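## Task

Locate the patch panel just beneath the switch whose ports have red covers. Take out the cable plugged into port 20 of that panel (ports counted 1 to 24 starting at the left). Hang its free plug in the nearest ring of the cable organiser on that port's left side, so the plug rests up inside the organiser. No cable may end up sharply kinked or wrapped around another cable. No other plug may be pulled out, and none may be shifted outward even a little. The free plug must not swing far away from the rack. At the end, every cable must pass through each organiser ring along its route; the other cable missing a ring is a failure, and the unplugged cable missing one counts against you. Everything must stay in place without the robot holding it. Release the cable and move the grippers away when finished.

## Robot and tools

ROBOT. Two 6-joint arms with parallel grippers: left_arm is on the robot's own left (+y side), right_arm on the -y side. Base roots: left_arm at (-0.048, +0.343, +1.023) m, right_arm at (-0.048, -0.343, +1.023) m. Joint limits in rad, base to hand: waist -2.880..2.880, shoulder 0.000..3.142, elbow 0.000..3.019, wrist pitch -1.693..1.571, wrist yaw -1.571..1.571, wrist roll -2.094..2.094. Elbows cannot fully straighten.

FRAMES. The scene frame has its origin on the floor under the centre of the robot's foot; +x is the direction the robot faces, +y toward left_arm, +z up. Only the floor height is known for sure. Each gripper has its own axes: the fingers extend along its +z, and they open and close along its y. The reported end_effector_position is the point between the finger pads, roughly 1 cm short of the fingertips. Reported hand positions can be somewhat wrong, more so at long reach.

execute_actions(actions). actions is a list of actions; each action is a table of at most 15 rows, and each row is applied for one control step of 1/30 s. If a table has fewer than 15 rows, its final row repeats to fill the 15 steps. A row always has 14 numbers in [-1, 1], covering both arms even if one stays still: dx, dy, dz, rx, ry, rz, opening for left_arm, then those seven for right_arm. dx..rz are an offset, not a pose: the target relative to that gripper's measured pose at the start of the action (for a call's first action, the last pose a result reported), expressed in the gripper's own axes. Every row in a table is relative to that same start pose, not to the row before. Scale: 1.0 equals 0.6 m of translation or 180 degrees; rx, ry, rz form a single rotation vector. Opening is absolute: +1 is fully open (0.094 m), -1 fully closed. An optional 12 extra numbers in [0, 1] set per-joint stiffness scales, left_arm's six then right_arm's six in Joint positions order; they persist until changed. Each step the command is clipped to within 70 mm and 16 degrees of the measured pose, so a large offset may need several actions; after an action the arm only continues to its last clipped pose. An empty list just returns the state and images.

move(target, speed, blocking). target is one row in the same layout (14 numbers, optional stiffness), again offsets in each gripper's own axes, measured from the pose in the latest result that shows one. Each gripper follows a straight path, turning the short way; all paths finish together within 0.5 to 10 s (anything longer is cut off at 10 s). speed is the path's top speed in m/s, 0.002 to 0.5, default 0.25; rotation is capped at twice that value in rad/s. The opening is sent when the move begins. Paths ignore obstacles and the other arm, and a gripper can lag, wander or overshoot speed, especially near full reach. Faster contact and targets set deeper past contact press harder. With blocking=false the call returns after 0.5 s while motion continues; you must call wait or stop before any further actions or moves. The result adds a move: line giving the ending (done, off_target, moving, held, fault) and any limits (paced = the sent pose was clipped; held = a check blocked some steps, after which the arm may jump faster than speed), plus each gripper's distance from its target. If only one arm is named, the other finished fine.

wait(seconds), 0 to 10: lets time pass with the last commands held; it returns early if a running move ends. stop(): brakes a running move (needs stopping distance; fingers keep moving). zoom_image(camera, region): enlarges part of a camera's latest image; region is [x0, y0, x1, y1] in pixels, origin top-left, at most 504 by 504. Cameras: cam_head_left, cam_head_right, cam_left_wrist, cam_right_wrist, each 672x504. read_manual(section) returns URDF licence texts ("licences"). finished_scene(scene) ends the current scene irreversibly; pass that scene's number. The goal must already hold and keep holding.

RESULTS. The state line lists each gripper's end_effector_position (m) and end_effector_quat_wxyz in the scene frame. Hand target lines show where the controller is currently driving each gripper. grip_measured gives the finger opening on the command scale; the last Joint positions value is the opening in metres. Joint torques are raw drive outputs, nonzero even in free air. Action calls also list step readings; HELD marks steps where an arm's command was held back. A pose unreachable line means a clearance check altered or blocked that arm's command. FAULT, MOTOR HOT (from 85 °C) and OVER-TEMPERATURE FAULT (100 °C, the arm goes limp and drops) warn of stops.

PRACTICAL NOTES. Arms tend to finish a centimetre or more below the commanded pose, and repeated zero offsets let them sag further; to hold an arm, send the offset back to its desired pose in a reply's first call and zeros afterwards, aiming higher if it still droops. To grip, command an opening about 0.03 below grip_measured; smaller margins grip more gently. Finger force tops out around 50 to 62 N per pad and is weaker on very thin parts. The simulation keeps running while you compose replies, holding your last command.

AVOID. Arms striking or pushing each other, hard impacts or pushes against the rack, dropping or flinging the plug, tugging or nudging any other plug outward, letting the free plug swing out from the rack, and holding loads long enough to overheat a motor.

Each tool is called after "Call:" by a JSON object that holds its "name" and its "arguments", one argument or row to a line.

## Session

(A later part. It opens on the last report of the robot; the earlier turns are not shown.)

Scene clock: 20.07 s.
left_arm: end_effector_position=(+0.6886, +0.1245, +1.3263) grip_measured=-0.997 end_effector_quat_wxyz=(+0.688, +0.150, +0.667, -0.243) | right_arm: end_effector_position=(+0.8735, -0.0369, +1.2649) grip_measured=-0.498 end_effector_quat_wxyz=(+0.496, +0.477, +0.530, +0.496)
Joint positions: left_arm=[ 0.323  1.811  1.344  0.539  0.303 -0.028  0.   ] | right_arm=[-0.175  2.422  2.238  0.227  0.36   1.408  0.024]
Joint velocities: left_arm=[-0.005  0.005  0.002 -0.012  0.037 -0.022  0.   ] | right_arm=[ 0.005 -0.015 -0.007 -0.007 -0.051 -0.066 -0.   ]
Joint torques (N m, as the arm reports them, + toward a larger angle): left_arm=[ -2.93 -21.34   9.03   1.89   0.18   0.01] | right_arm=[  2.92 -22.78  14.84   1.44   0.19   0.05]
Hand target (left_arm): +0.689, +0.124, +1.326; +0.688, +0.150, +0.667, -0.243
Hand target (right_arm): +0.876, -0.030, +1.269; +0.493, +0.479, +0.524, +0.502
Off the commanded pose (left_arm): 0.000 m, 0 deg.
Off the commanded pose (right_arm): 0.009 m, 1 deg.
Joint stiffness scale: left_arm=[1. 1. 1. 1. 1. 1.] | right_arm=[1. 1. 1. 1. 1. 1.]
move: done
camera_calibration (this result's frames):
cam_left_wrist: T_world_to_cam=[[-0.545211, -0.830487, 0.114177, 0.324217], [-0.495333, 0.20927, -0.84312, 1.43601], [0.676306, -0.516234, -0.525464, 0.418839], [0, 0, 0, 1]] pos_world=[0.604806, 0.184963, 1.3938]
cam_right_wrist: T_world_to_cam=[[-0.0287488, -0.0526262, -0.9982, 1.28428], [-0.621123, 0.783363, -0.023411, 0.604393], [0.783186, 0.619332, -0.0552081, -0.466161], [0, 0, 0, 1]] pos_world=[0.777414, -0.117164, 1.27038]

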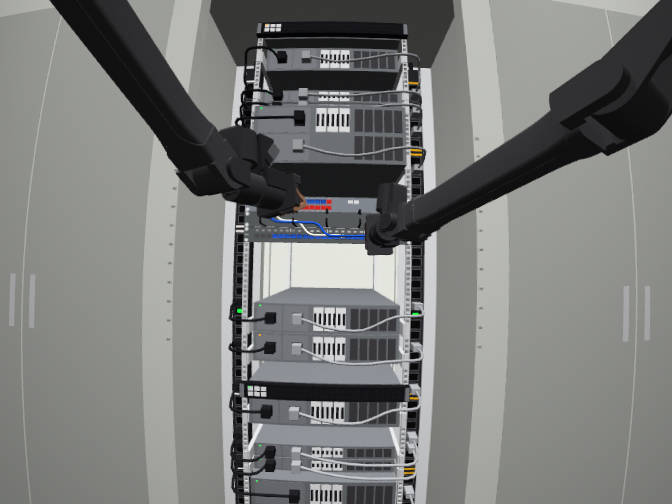

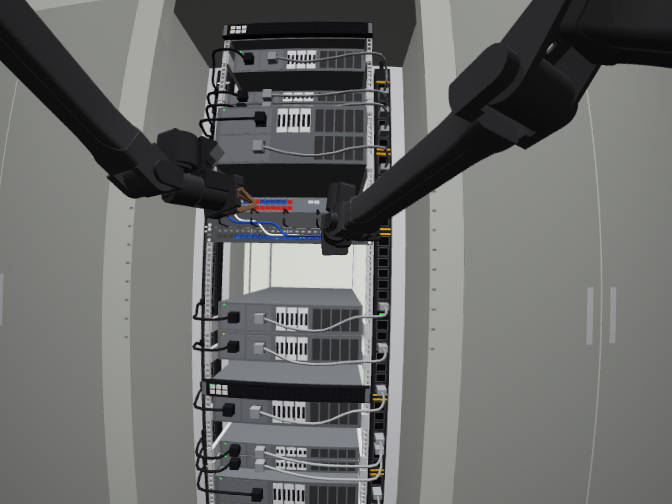

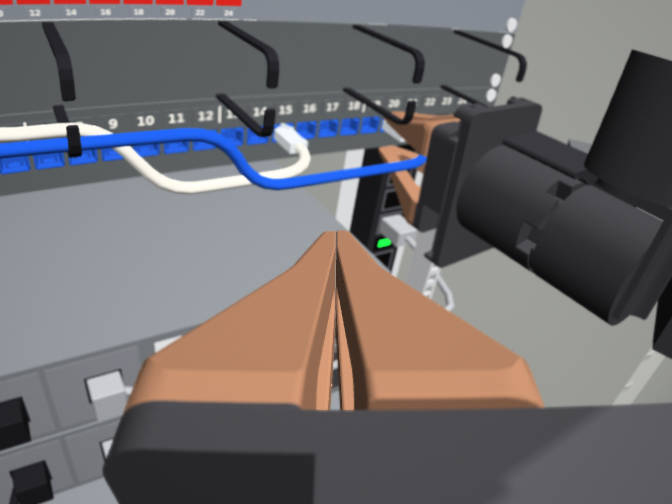

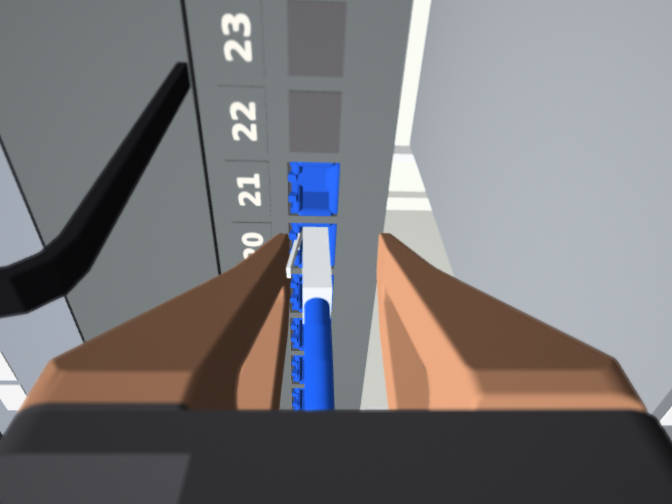

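4 mm low; close while aiming up, then pull.

Call:
{"name": "move", "arguments": {
  "target": [0,0,0,0,0,0,-1,0.01,0.012,0.004,-0.01,0,0,-0.92],
  "speed": 0.015
}}

Call:
{"name": "move", "arguments": {
  "target": [0,0,0,0,0,0,-1,0.02,0.005,-0.07,0,0,0,-0.92],
  "speed": 0.02
}}

Scene clock: 21.67 s.
left_arm: end_effector_position=(+0.6886, +0.1245, +1.3263) grip_measured=-0.997 end_effector_quat_wxyz=(+0.688, +0.150, +0.667, -0.243) | right_arm: end_effector_position=(+0.8729, -0.0368, +1.2710) grip_measured=-0.884 end_effector_quat_wxyz=(+0.496, +0.475, +0.527, +0.500)
Joint positions: left_arm=[ 0.323  1.811  1.344  0.539  0.303 -0.028  0.   ] | right_arm=[-0.175  2.416  2.238  0.231  0.356  1.408  0.005]
Joint velocities: left_arm=[-0.005 -0.005 -0.027  0.007  0.007 -0.037  0.   ] | right_arm=[-0.015 -0.005  0.002  0.002 -0.051 -0.022  0.   ]
Joint torques (N m, as the arm reports them, + toward a larger angle): left_arm=[ -2.97 -21.35   9.07   1.86   0.18   0.01] | right_arm=[  2.78 -22.53  13.96   2.51   0.24  -0.18]
Hand target (left_arm): +0.689, +0.124, +1.326; +0.688, +0.150, +0.667, -0.243
Hand target (right_arm): +0.875, -0.031, +1.272; +0.503, +0.470, +0.522, +0.504
Off the commanded pose (left_arm): 0.000 m, 0 deg.
Off the commanded pose (right_arm): 0.007 m, 1 deg.
Joint stiffness scale: left_arm=[1. 1. 1. 1. 1. 1.] | right_arm=[1. 1. 1. 1. 1. 1.]
move: done
camera_calibration (this result's frames):
cam_left_wrist: T_world_to_cam=[[-0.545211, -0.830487, 0.114177, 0.324217], [-0.495333, 0.20927, -0.84312, 1.43601], [0.676306, -0.516234, -0.525464, 0.418839], [0, 0, 0, 1]] pos_world=[0.604806, 0.184963, 1.3938]
cam_right_wrist: T_world_to_cam=[[-0.0194561, -0.0488197, -0.998618, 1.28291], [-0.623338, 0.781518, -0.0260617, 0.609357], [0.78171, 0.62197, -0.0456364, -0.476266], [0, 0, 0, 1]] pos_world=[0.777098, -0.117369, 1.27528]

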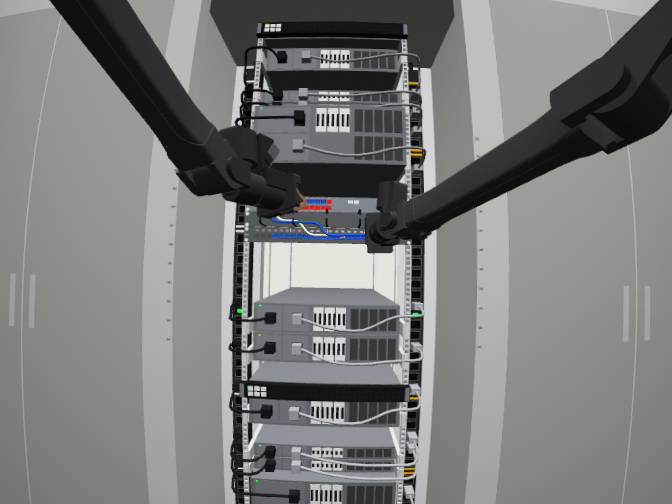

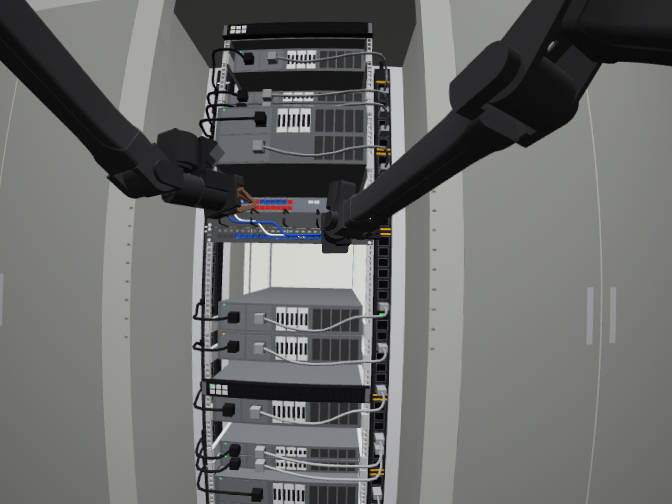

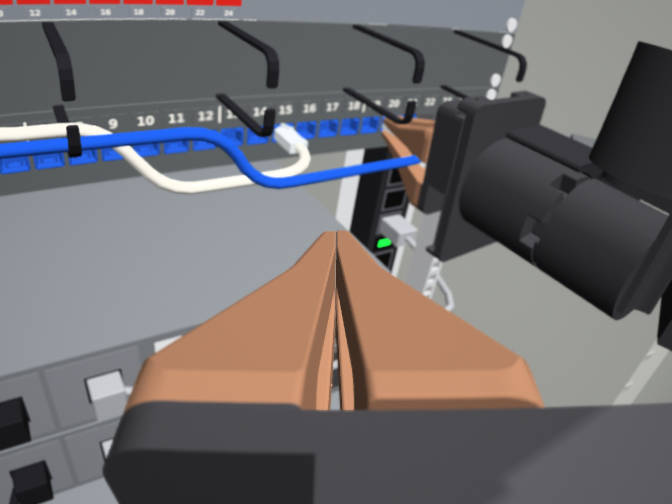

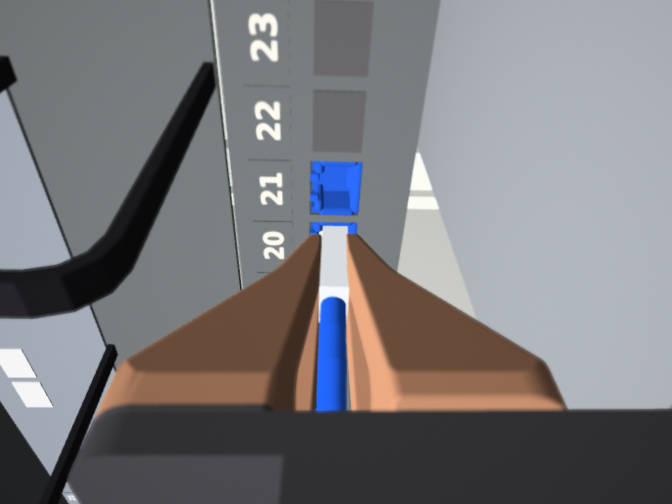

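Scene clock: 24.20 s.
left_arm: end_effector_position=(+0.6886, +0.1245, +1.3263) grip_measured=-0.997 end_effector_quat_wxyz=(+0.688, +0.150, +0.667, -0.243) | right_arm: end_effector_position=(+0.8369, -0.0392, +1.2654) grip_measured=-0.884 end_effector_quat_wxyz=(+0.496, +0.481, +0.530, +0.492)
Joint positions: left_arm=[ 0.323  1.811  1.344  0.539  0.303 -0.028  0.   ] | right_arm=[-0.157  2.306  2.023  0.319  0.385  1.408  0.005]
Joint velocities: left_arm=[-0.005  0.005 -0.002 -0.007 -0.066 -0.051 -0.   ] | right_arm=[-0.015  0.005  0.012 -0.022  0.051 -0.066  0.001]
Joint torques (N m, as the arm reports them, + toward a larger angle): left_arm=[ -3.26 -21.01   9.08   1.85   0.18   0.  ] | right_arm=[  3.91 -23.97  10.57   2.61   0.18  -0.08]
Hand target (left_arm): +0.689, +0.124, +1.326; +0.688, +0.150, +0.667, -0.243
Hand target (right_arm): +0.830, -0.028, +1.274; +0.496, +0.475, +0.527, +0.500
Off the commanded pose (left_arm): 0.000 m, 0 deg.
Off the commanded pose (right_arm): 0.016 m, 1 deg.
Joint stiffness scale: left_arm=[1. 1. 1. 1. 1. 1.] | right_arm=[1. 1. 1. 1. 1. 1.]
move: off_target (right_arm)
camera_calibration (this result's frames):
cam_left_wrist: T_world_to_cam=[[-0.545211, -0.830487, 0.114177, 0.324217], [-0.495333, 0.20927, -0.84312, 1.43601], [0.676306, -0.516234, -0.525464, 0.418839], [0, 0, 0, 1]] pos_world=[0.604806, 0.184963, 1.3938]
cam_right_wrist: T_world_to_cam=[[-0.0361094, -0.0545776, -0.997856, 1.28932], [-0.615884, 0.787562, -0.0207886, 0.575939], [0.787009, 0.613813, -0.0620519, -0.430801], [0, 0, 0, 1]] pos_world=[0.740313, -0.118788, 1.2718]

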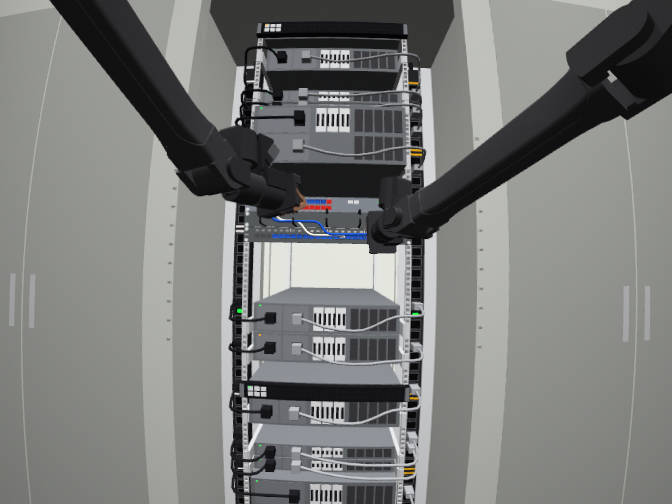

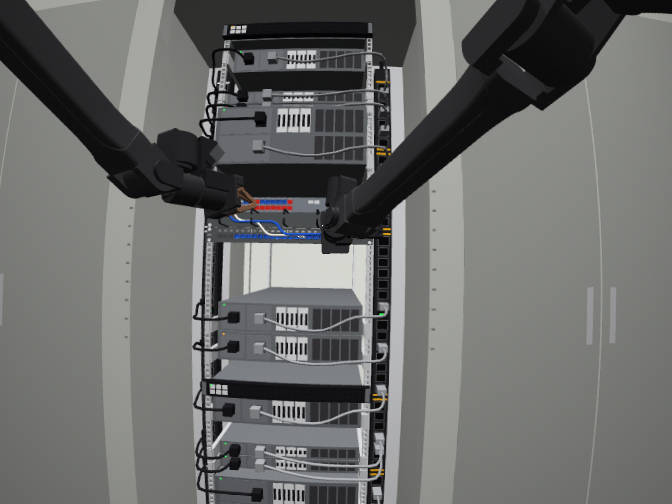

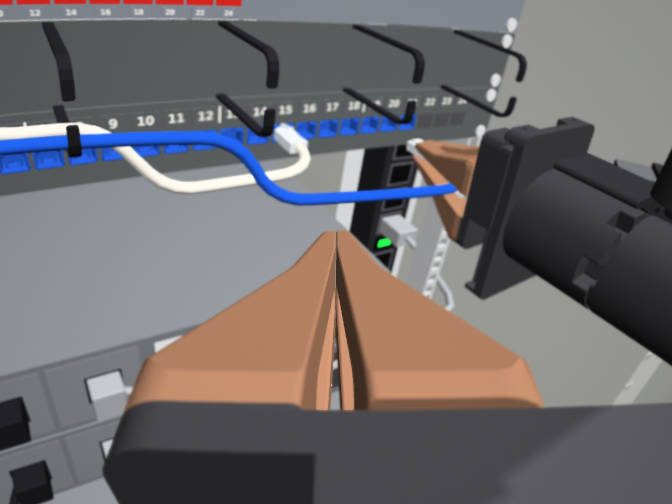

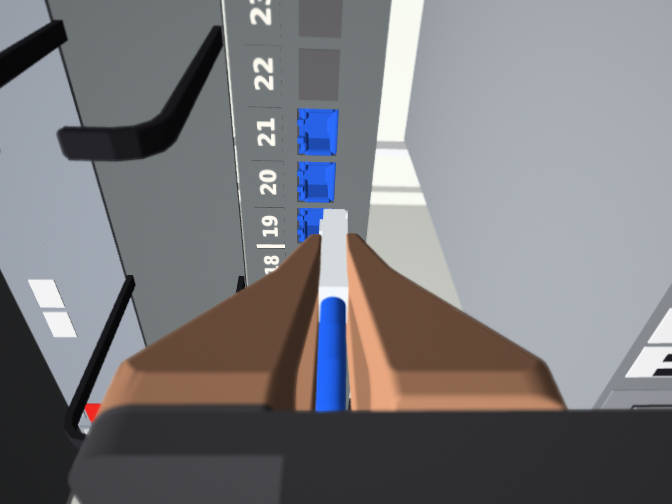

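Call:
{"name": "move", "arguments": {
  "target": [0,0,0,0,0,0,-1,-0.02,0.115,0,-0.03,-0.06,0,-0.92],
  "speed": 0.04
}}

Scene clock: 27.40 s.
left_arm: end_effector_position=(+0.6886, +0.1245, +1.3263) grip_measured=-0.997 end_effector_quat_wxyz=(+0.688, +0.150, +0.667, -0.243) | right_arm: end_effector_position=(+0.8350, -0.0578, +1.2990) grip_measured=-0.884 end_effector_quat_wxyz=(+0.555, +0.512, +0.478, +0.449)
Joint positions: left_arm=[ 0.323  1.811  1.344  0.539  0.303 -0.028  0.   ] | right_arm=[-0.138  2.306  2.075  0.342  0.581  1.355  0.005]
Joint velocities: left_arm=[-0.005 -0.015  0.002  0.012 -0.051  0.007 -0.   ] | right_arm=[-0.005 -0.005 -0.002  0.002 -0.022 -0.051  0.   ]
Joint torques (N m, as the arm reports them, + toward a larger angle): left_arm=[ -2.92 -21.34   9.09   1.83   0.19  -0.01] | right_arm=[  3.16 -23.09  16.43   2.25   0.2   -0.19]
Hand target (left_arm): +0.689, +0.124, +1.326; +0.688, +0.150, +0.667, -0.243
Hand target (right_arm): +0.835, -0.050, +1.334; +0.564, +0.503, +0.458, +0.468
Off the commanded pose (left_arm): 0.000 m, 0 deg.
Off the commanded pose (right_arm): 0.038 m, 4 deg.
Joint stiffness scale: left_arm=[1. 1. 1. 1. 1. 1.] | right_arm=[1. 1. 1. 1. 1. 1.]
move: off_target (right_arm)
camera_calibration (this result's frames):
cam_left_wrist: T_world_to_cam=[[-0.545211, -0.830487, 0.114177, 0.324217], [-0.495333, 0.20927, -0.84312, 1.43601], [0.676306, -0.516234, -0.525464, 0.418839], [0, 0, 0, 1]] pos_world=[0.604806, 0.184963, 1.3938]
cam_right_wrist: T_world_to_cam=[[-0.00549337, -0.0697839, -0.997547, 1.29489], [-0.460303, 0.885771, -0.0594297, 0.51605], [0.887745, 0.458847, -0.0369876, -0.541463], [0, 0, 0, 1]] pos_world=[0.725333, -0.11829, 1.30236]

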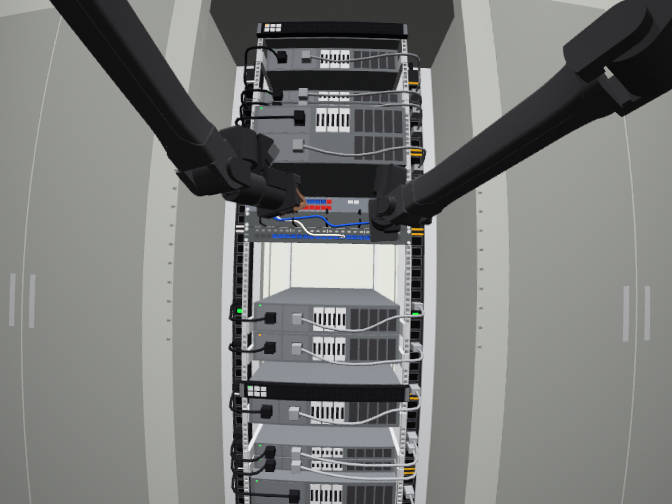

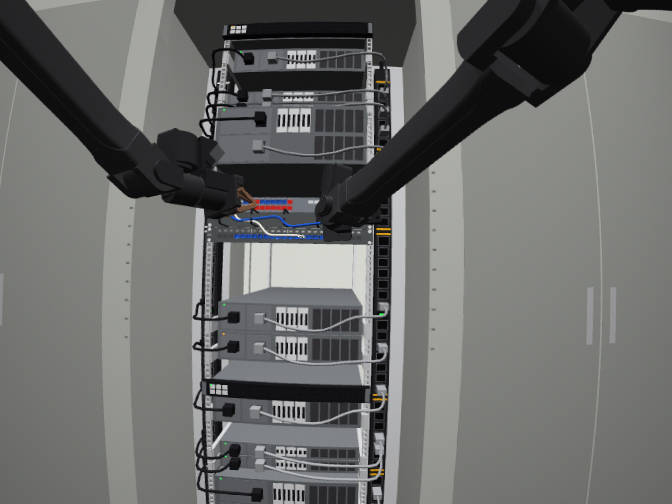

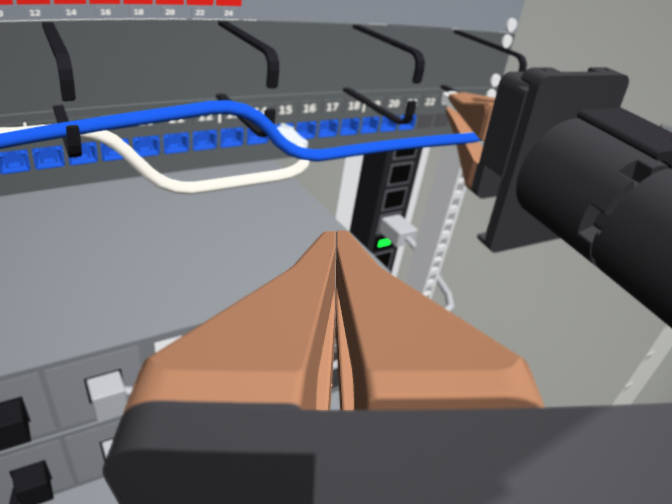

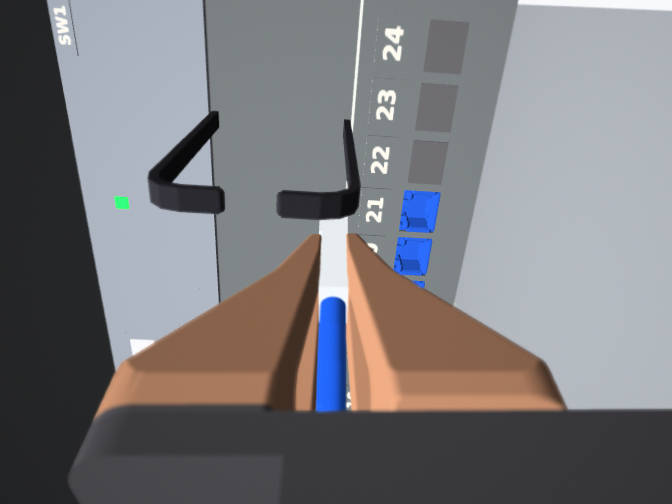

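Call:
{"name": "move", "arguments": {
  "target": [0,0,0,0,0,0,-1,0.03,0.065,0.02,-0.02,0,0,-0.92],
  "speed": 0.025
}}

Scene clock: 29.67 s.
left_arm: end_effector_position=(+0.6886, +0.1245, +1.3263) grip_measured=-0.997 end_effector_quat_wxyz=(+0.688, +0.150, +0.667, -0.243) | right_arm: end_effector_position=(+0.8450, -0.0564, +1.3266) grip_measured=-0.884 end_effector_quat_wxyz=(+0.567, +0.503, +0.466, +0.457)
Joint positions: left_arm=[ 0.323  1.811  1.344  0.539  0.303 -0.028  0.   ] | right_arm=[-0.138  2.33   2.166  0.327  0.581  1.328  0.005]
Joint velocities: left_arm=[-0.005 -0.024 -0.002 -0.002  0.037 -0.037  0.001] | right_arm=[-0.005  0.005  0.007  0.002 -0.066 -0.037 -0.001]
Joint torques (N m, as the arm reports them, + toward a larger angle): left_arm=[ -3.04 -21.2    9.07   1.84   0.17  -0.01] | right_arm=[  3.6  -21.29  16.71   1.65   0.04  -0.17]
Hand target (left_arm): +0.689, +0.124, +1.326; +0.688, +0.150, +0.667, -0.243
Hand target (right_arm): +0.846, -0.040, +1.337; +0.570, +0.495, +0.463, +0.464
Off the commanded pose (left_arm): 0.000 m, 0 deg.
Off the commanded pose (right_arm): 0.021 m, 1 deg.
Joint stiffness scale: left_arm=[1. 1. 1. 1. 1. 1.] | right_arm=[1. 1. 1. 1. 1. 1.]
move: off_target (right_arm)
camera_calibration (this result's frames):
cam_left_wrist: T_world_to_cam=[[-0.545211, -0.830487, 0.114177, 0.324217], [-0.495333, 0.20927, -0.84312, 1.43601], [0.676306, -0.516234, -0.525464, 0.418839], [0, 0, 0, 1]] pos_world=[0.604806, 0.184963, 1.3938]
cam_right_wrist: T_world_to_cam=[[0.0355091, -0.0747797, -0.996568, 1.28633], [-0.451412, 0.88847, -0.0827528, 0.544621], [0.891609, 0.452801, -0.00220767, -0.599688], [0, 0, 0, 1]] pos_world=[0.734859, -0.116149, 1.32566]

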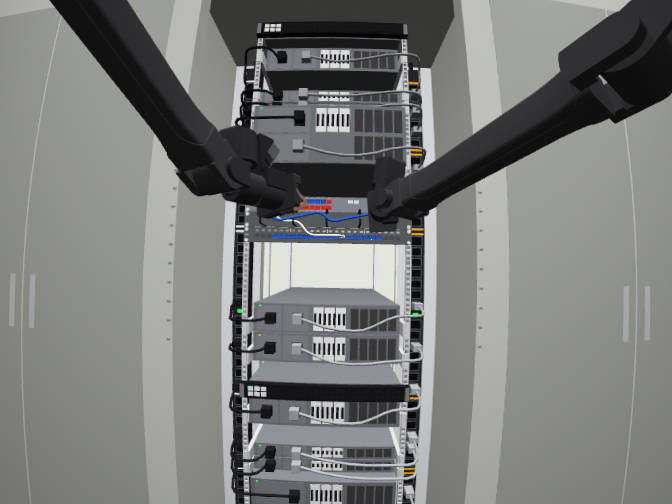

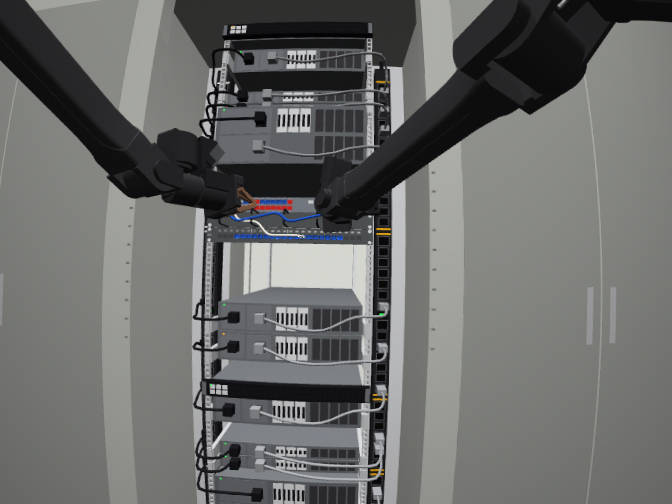

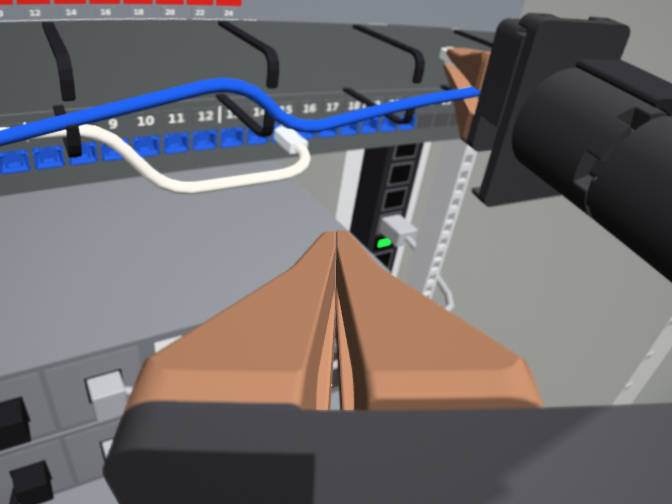

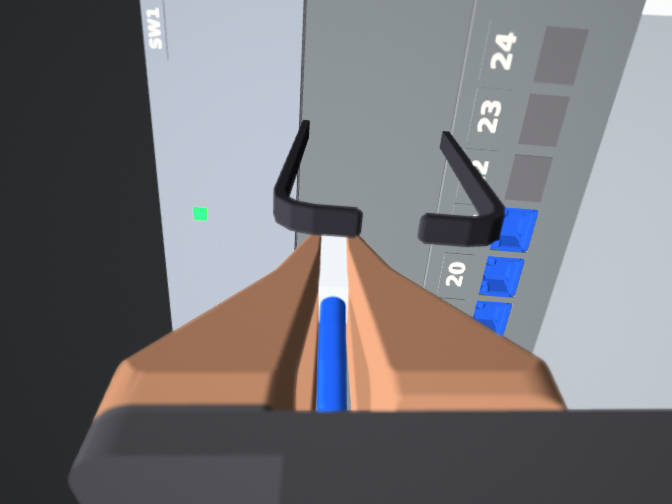

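Call:
{"name": "move", "arguments": {
  "target": [0,0,0,0,0,0,-1,0.05,-0.022,0.055,0,0,0.02,-0.92],
  "speed": 0.02
}}

Call:
{"name": "zoom_image", "arguments": {
  "camera": "cam_left_wrist",
  "region": [200,0,540,200]
}}

Scene clock: 32.60 s.
left_arm: end_effector_position=(+0.6886, +0.1245, +1.3263) grip_measured=-0.997 end_effector_quat_wxyz=(+0.688, +0.150, +0.667, -0.243) | right_arm: end_effector_position=(+0.8633, -0.0451, +1.3145) grip_measured=-0.884 end_effector_quat_wxyz=(+0.564, +0.528, +0.452, +0.446)
Joint positions: left_arm=[ 0.323  1.811  1.344  0.539  0.303 -0.028  0.   ] | right_arm=[-0.128  2.436  2.344  0.232  0.641  1.367  0.005]
Joint velocities: left_arm=[-0.005 -0.005 -0.007 -0.012 -0.081 -0.022 -0.001] | right_arm=[ 0.005 -0.015  0.017 -0.002  0.051 -0.037 -0.001]
Joint torques (N m, as the arm reports them, + toward a larger angle): left_arm=[ -3.05 -21.38   9.08   1.88   0.18   0.01] | right_arm=[  2.13 -20.01  19.88   1.32  -2.51   0.1 ]
Hand target (left_arm): +0.689, +0.124, +1.326; +0.688, +0.150, +0.667, -0.243
Hand target (right_arm): +0.876, -0.034, +1.313; +0.553, +0.516, +0.450, +0.474
Off the commanded pose (left_arm): 0.000 m, 0 deg.
Off the commanded pose (right_arm): 0.023 m, 4 deg.
Joint stiffness scale: left_arm=[1. 1. 1. 1. 1. 1.] | right_arm=[1. 1. 1. 1. 1. 1.]
move: off_target (right_arm)
camera_calibration (this result's frames):
cam_left_wrist: T_world_to_cam=[[-0.545211, -0.830487, 0.114177, 0.324217], [-0.495333, 0.20927, -0.84312, 1.43601], [0.676306, -0.516234, -0.525464, 0.418839], [0, 0, 0, 1]] pos_world=[0.604806, 0.184963, 1.3938]
cam_right_wrist: T_world_to_cam=[[0.0114113, -0.0415937, -0.999069, 1.30009], [-0.411727, 0.910311, -0.0426012, 0.455847], [0.911236, 0.41183, -0.00673742, -0.634026], [0, 0, 0, 1]] pos_world=[0.750596, -0.0997751, 1.31403]

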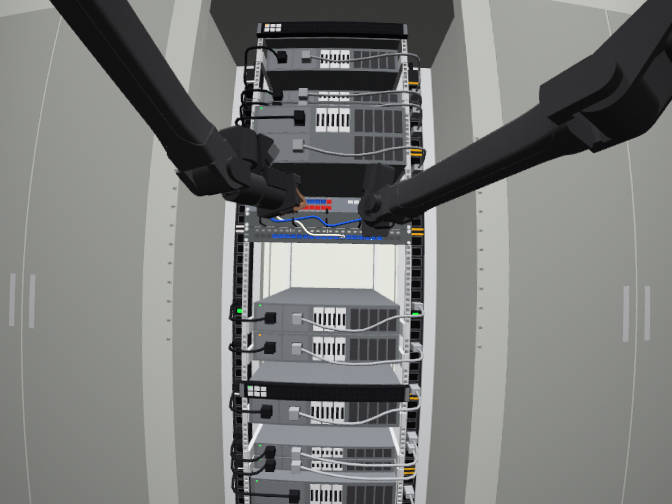

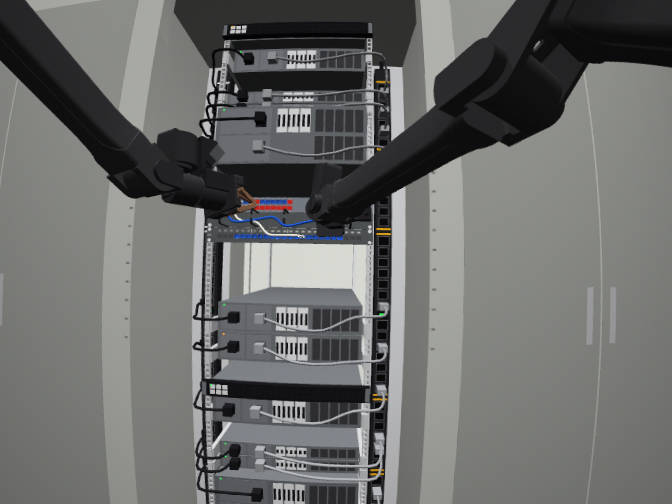

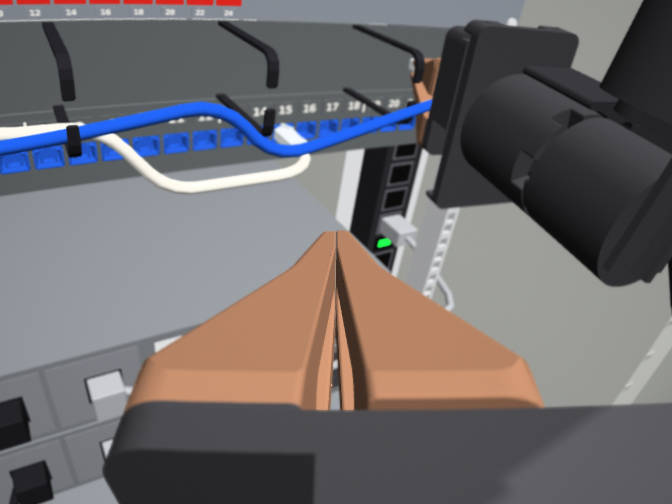

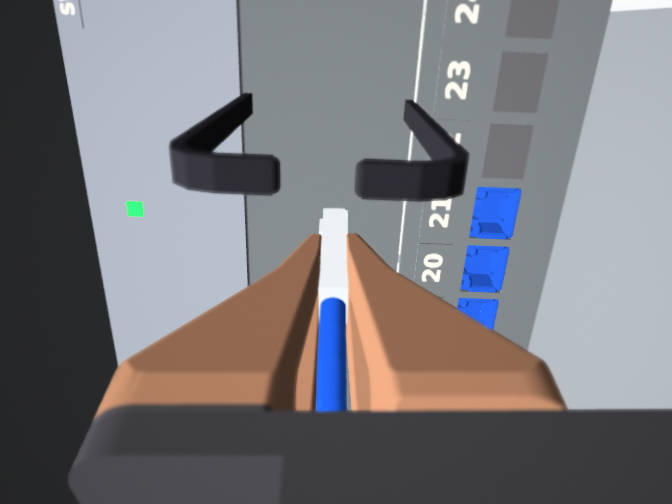

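Region (200, 0, 540, 200) of cam_left_wrist's 672x504 image, scaled by 1.482, with more detail than that image has; it fills the top 296 rows of this view, and the rest is white.

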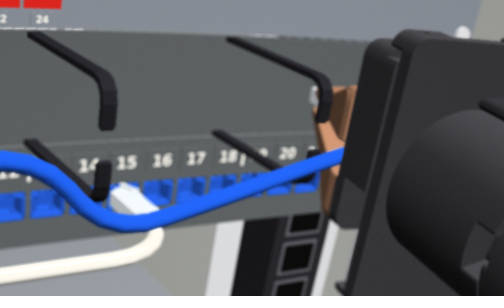

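Call:
{"name": "move", "arguments": {
  "target": [0.045,-0.05,0.17,0,0.03,0,-1,0,0.03,0,0,0.02,0,-0.92],
  "speed": 0.06
}}

Scene clock: 35.60 s.
left_arm: end_effector_position=(+0.7489, +0.0534, +1.2983) grip_measured=-0.997 end_effector_quat_wxyz=(+0.648, +0.155, +0.707, -0.238) | right_arm: end_effector_position=(+0.8618, -0.0365, +1.3270) grip_measured=-0.884 end_effector_quat_wxyz=(+0.551, +0.511, +0.472, +0.462)
Joint positions: left_arm=[ 0.248  2.003  1.633  0.325  0.222 -0.013  0.   ] | right_arm=[-0.127  2.412  2.334  0.205  0.578  1.368  0.005]
Joint velocities: left_arm=[-0.005 -0.015 -0.012  0.007  0.037  0.007  0.001] | right_arm=[-0.005 -0.005  0.002 -0.002 -0.007  0.037 -0.   ]
Joint torques (N m, as the arm reports them, + toward a larger angle): left_arm=[ -4.65 -22.34  13.84   1.57   0.1    0.1 ] | right_arm=[  1.64 -24.92  10.97   1.49  -0.27   0.01]
Hand target (left_arm): +0.757, +0.042, +1.308; +0.656, +0.160, +0.698, -0.237
Hand target (right_arm): +0.863, -0.045, +1.333; +0.550, +0.513, +0.470, +0.463
Off the commanded pose (left_arm): 0.019 m, 2 deg.
Off the commanded pose (right_arm): 0.010 m, 0 deg.
Joint stiffness scale: left_arm=[1. 1. 1. 1. 1. 1.] | right_arm=[1. 1. 1. 1. 1. 1.]
move: off_target (left_arm)
camera_calibration (this result's frames):
cam_left_wrist: T_world_to_cam=[[-0.537469, -0.832822, 0.132423, 0.271901], [-0.578718, 0.250054, -0.776247, 1.4306], [0.613362, -0.493844, -0.616365, 0.490575], [0, 0, 0, 1]] pos_world=[0.673151, 0.110986, 1.37686]
cam_right_wrist: T_world_to_cam=[[0.0126116, -0.049792, -0.99868, 1.31108], [-0.470118, 0.881194, -0.0498712, 0.506843], [0.882514, 0.470126, -0.0122949, -0.601841], [0, 0, 0, 1]] pos_world=[0.752875, -0.0984045, 1.32722]

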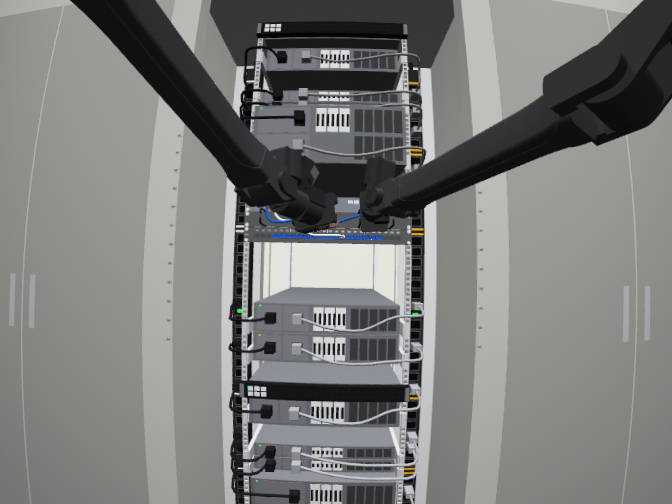

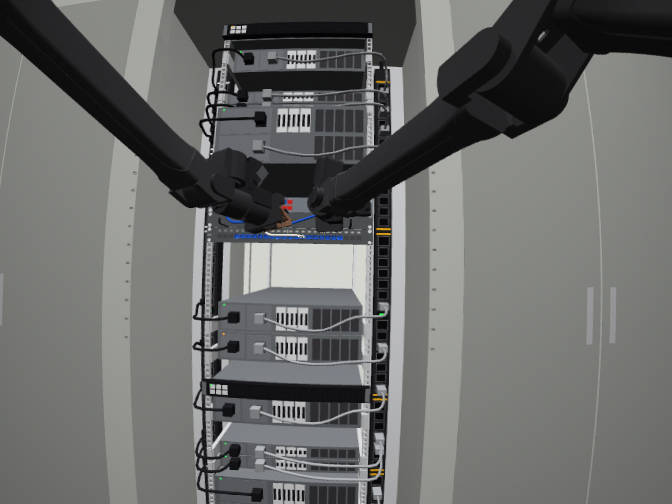

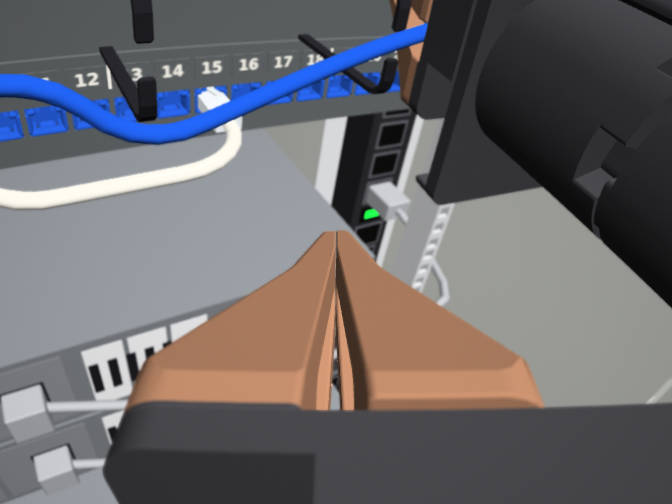

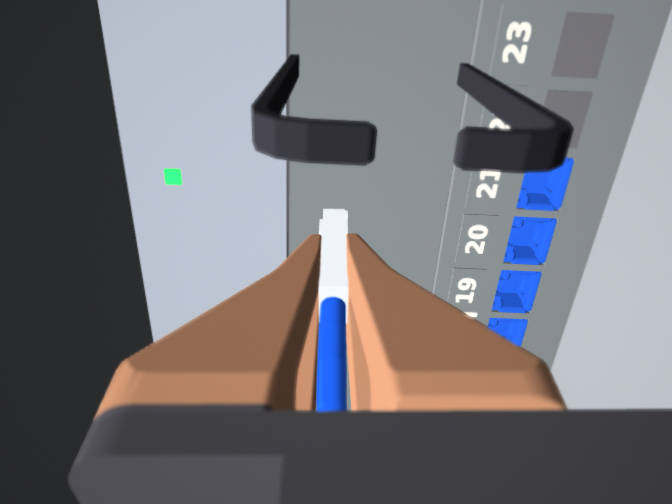

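Call:
{"name": "move", "arguments": {
  "target": [-0.055,0.016,0.108,0,0,0,-1,0,0.005,0.01,0,0,0,-0.92],
  "speed": 0.04
}}

Scene clock: 38.40 s.
left_arm: end_effector_position=(+0.8028, +0.0371, +1.3185) grip_measured=-0.997 end_effector_quat_wxyz=(+0.642, +0.155, +0.713, -0.237) | right_arm: end_effector_position=(+0.8620, -0.0360, +1.3237) grip_measured=-0.884 end_effector_quat_wxyz=(+0.549, +0.511, +0.478, +0.457)
Joint positions: left_arm=[ 0.248  2.132  1.917  0.152  0.219 -0.013  0.   ] | right_arm=[-0.127  2.412  2.334  0.19   0.578  1.368  0.005]
Joint velocities: left_arm=[ 0.005  0.024 -0.012 -0.002  0.022 -0.051  0.001] | right_arm=[-0.015  0.005 -0.017 -0.007  0.022  0.022  0.   ]
Joint torques (N m, as the arm reports them, + toward a larger angle): left_arm=[ -4.09 -25.04  14.44   1.45   0.08   0.  ] | right_arm=[  1.98 -22.75  15.3    1.45  -0.18  -0.06]
Hand target (left_arm): +0.811, +0.030, +1.325; +0.648, +0.155, +0.707, -0.238
Hand target (right_arm): +0.867, -0.037, +1.330; +0.551, +0.510, +0.472, +0.462
Off the commanded pose (left_arm): 0.015 m, 1 deg.
Off the commanded pose (right_arm): 0.009 m, 1 deg.
Joint stiffness scale: left_arm=[1. 1. 1. 1. 1. 1.] | right_arm=[1. 1. 1. 1. 1. 1.]
move: off_target (left_arm)
camera_calibration (this result's frames):
cam_left_wrist: T_world_to_cam=[[-0.534942, -0.833838, 0.136204, 0.277678], [-0.591359, 0.254384, -0.765234, 1.47693], [0.603433, -0.489902, -0.629178, 0.486657], [0, 0, 0, 1]] pos_world=[0.728275, 0.094245, 1.39857]
cam_right_wrist: T_world_to_cam=[[-0.000870031, -0.0565005, -0.998402, 1.31883], [-0.472281, 0.880063, -0.0493921, 0.507513], [0.881448, 0.471483, -0.0274498, -0.581211], [0, 0, 0, 1]] pos_world=[0.753143, -0.0980984, 1.32583]

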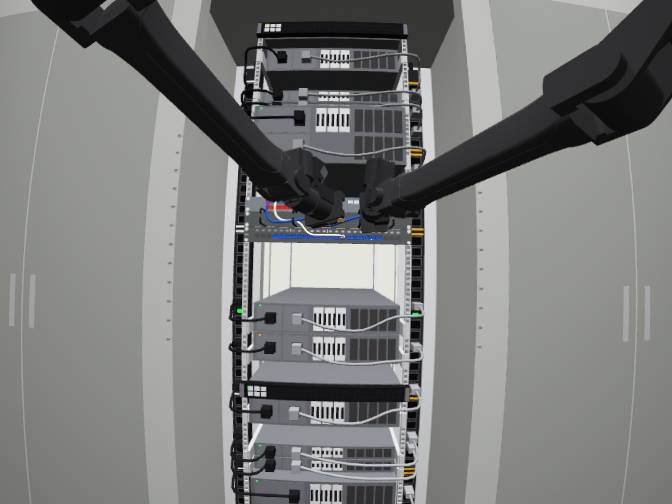

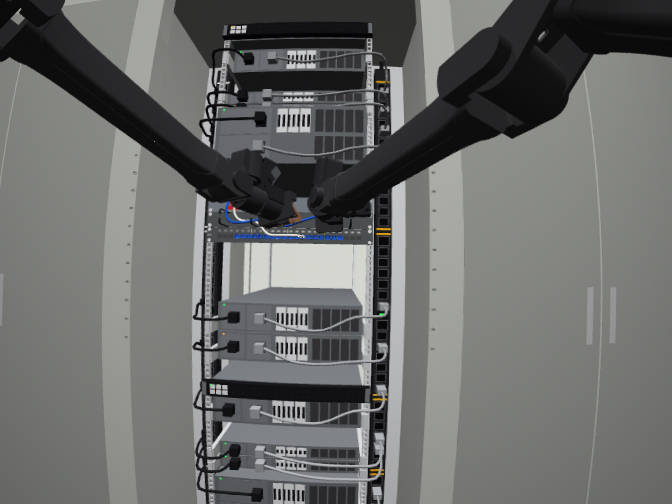

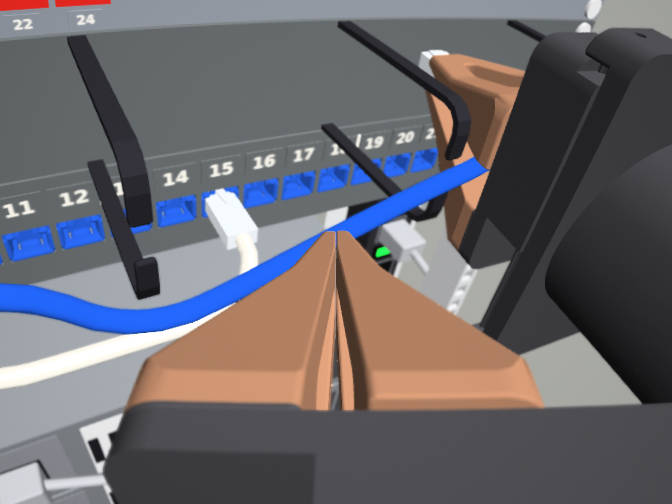

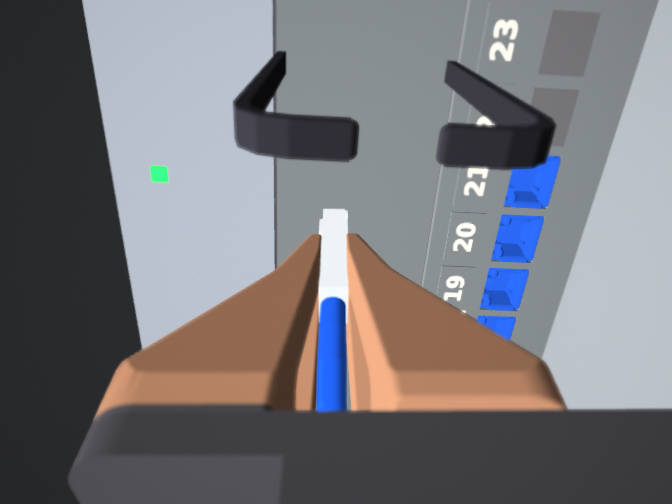

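Call:
{"name": "move", "arguments": {
  "target": [0.025,-0.01,-0.02,0,0,0,-1,0,0.02,0.01,-0.01,0,0,-0.92],
  "speed": 0.03
}}

Scene clock: 39.80 s.
left_arm: end_effector_position=(+0.7906, +0.0395, +1.2989) grip_measured=-0.997 end_effector_quat_wxyz=(+0.636, +0.155, +0.718, -0.236) | right_arm: end_effector_position=(+0.8620, -0.0354, +1.3238) grip_measured=-0.884 end_effector_quat_wxyz=(+0.550, +0.509, +0.480, +0.457)
Joint positions: left_arm=[ 0.248  2.111  1.837  0.196  0.217 -0.013  0.   ] | right_arm=[-0.127  2.412  2.334  0.19   0.574  1.362  0.005]
Joint velocities: left_arm=[-0.005 -0.005 -0.012 -0.012  0.066 -0.066 -0.   ] | right_arm=[-0.005 -0.024  0.017 -0.012 -0.007 -0.037 -0.001]
Joint torques (N m, as the arm reports them, + toward a larger angle): left_arm=[ -4.48 -27.33   9.18   2.51   0.09  -0.01] | right_arm=[  2.19 -22.81  15.37   2.13  -0.24  -0.2 ]
Hand target (left_arm): +0.788, +0.037, +1.306; +0.642, +0.155, +0.713, -0.237
Hand target (right_arm): +0.866, -0.037, +1.336; +0.557, +0.503, +0.470, +0.465
Off the commanded pose (left_arm): 0.007 m, 1 deg.
Off the commanded pose (right_arm): 0.013 m, 2 deg.
Joint stiffness scale: left_arm=[1. 1. 1. 1. 1. 1.] | right_arm=[1. 1. 1. 1. 1. 1.]
move: off_target (right_arm)
camera_calibration (this result's frames):
cam_left_wrist: T_world_to_cam=[[-0.532755, -0.834692, 0.139504, 0.26982], [-0.602397, 0.258261, -0.755261, 1.44975], [0.594382, -0.486406, -0.640406, 0.504475], [0, 0, 0, 1]] pos_world=[0.717223, 0.0961824, 1.38037]
cam_right_wrist: T_world_to_cam=[[-0.00086026, -0.0626957, -0.998032, 1.31824], [-0.475496, 0.878013, -0.0547463, 0.516775], [0.879718, 0.474513, -0.0305668, -0.575856], [0, 0, 0, 1]] pos_world=[0.753449, -0.0978361, 1.32634]

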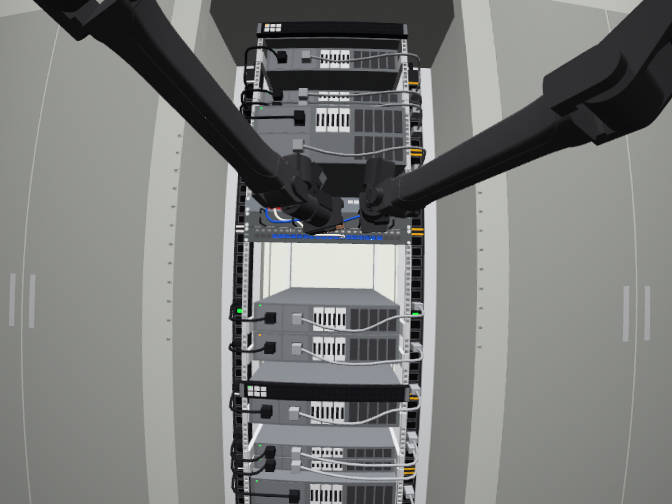

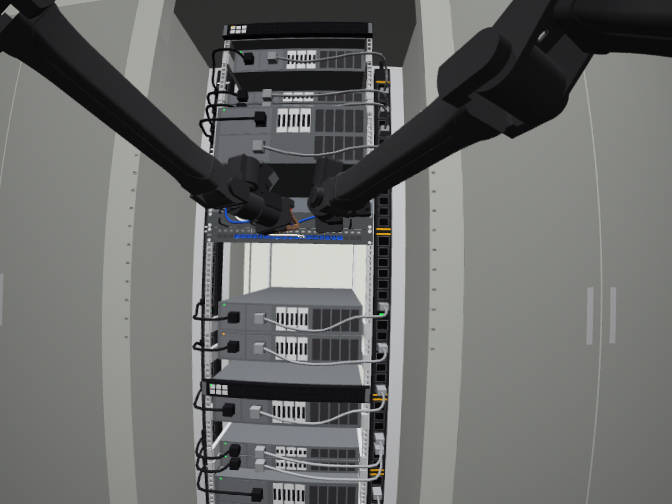

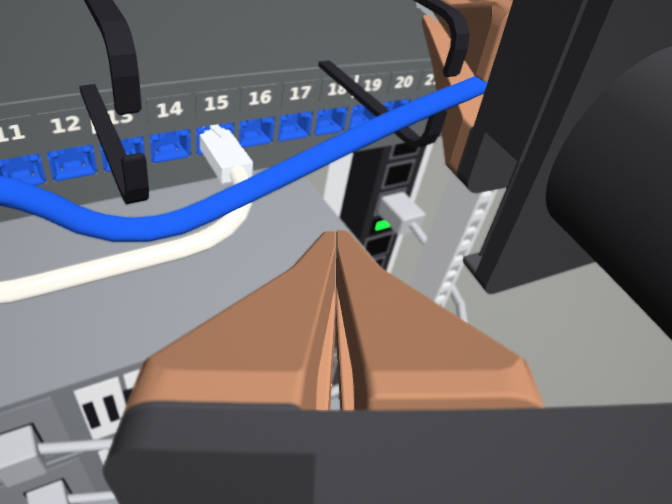

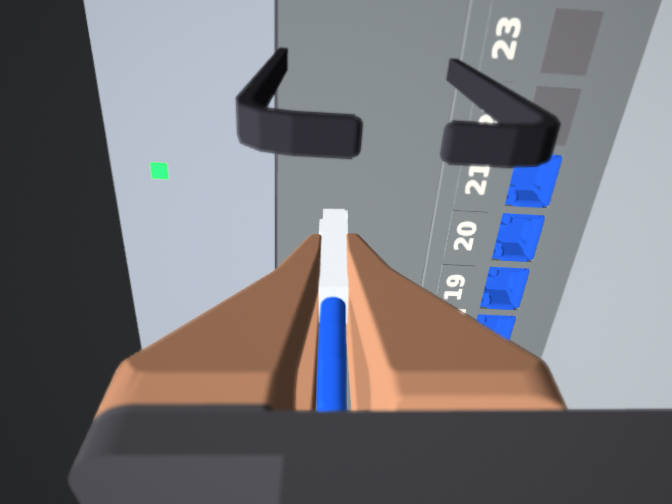

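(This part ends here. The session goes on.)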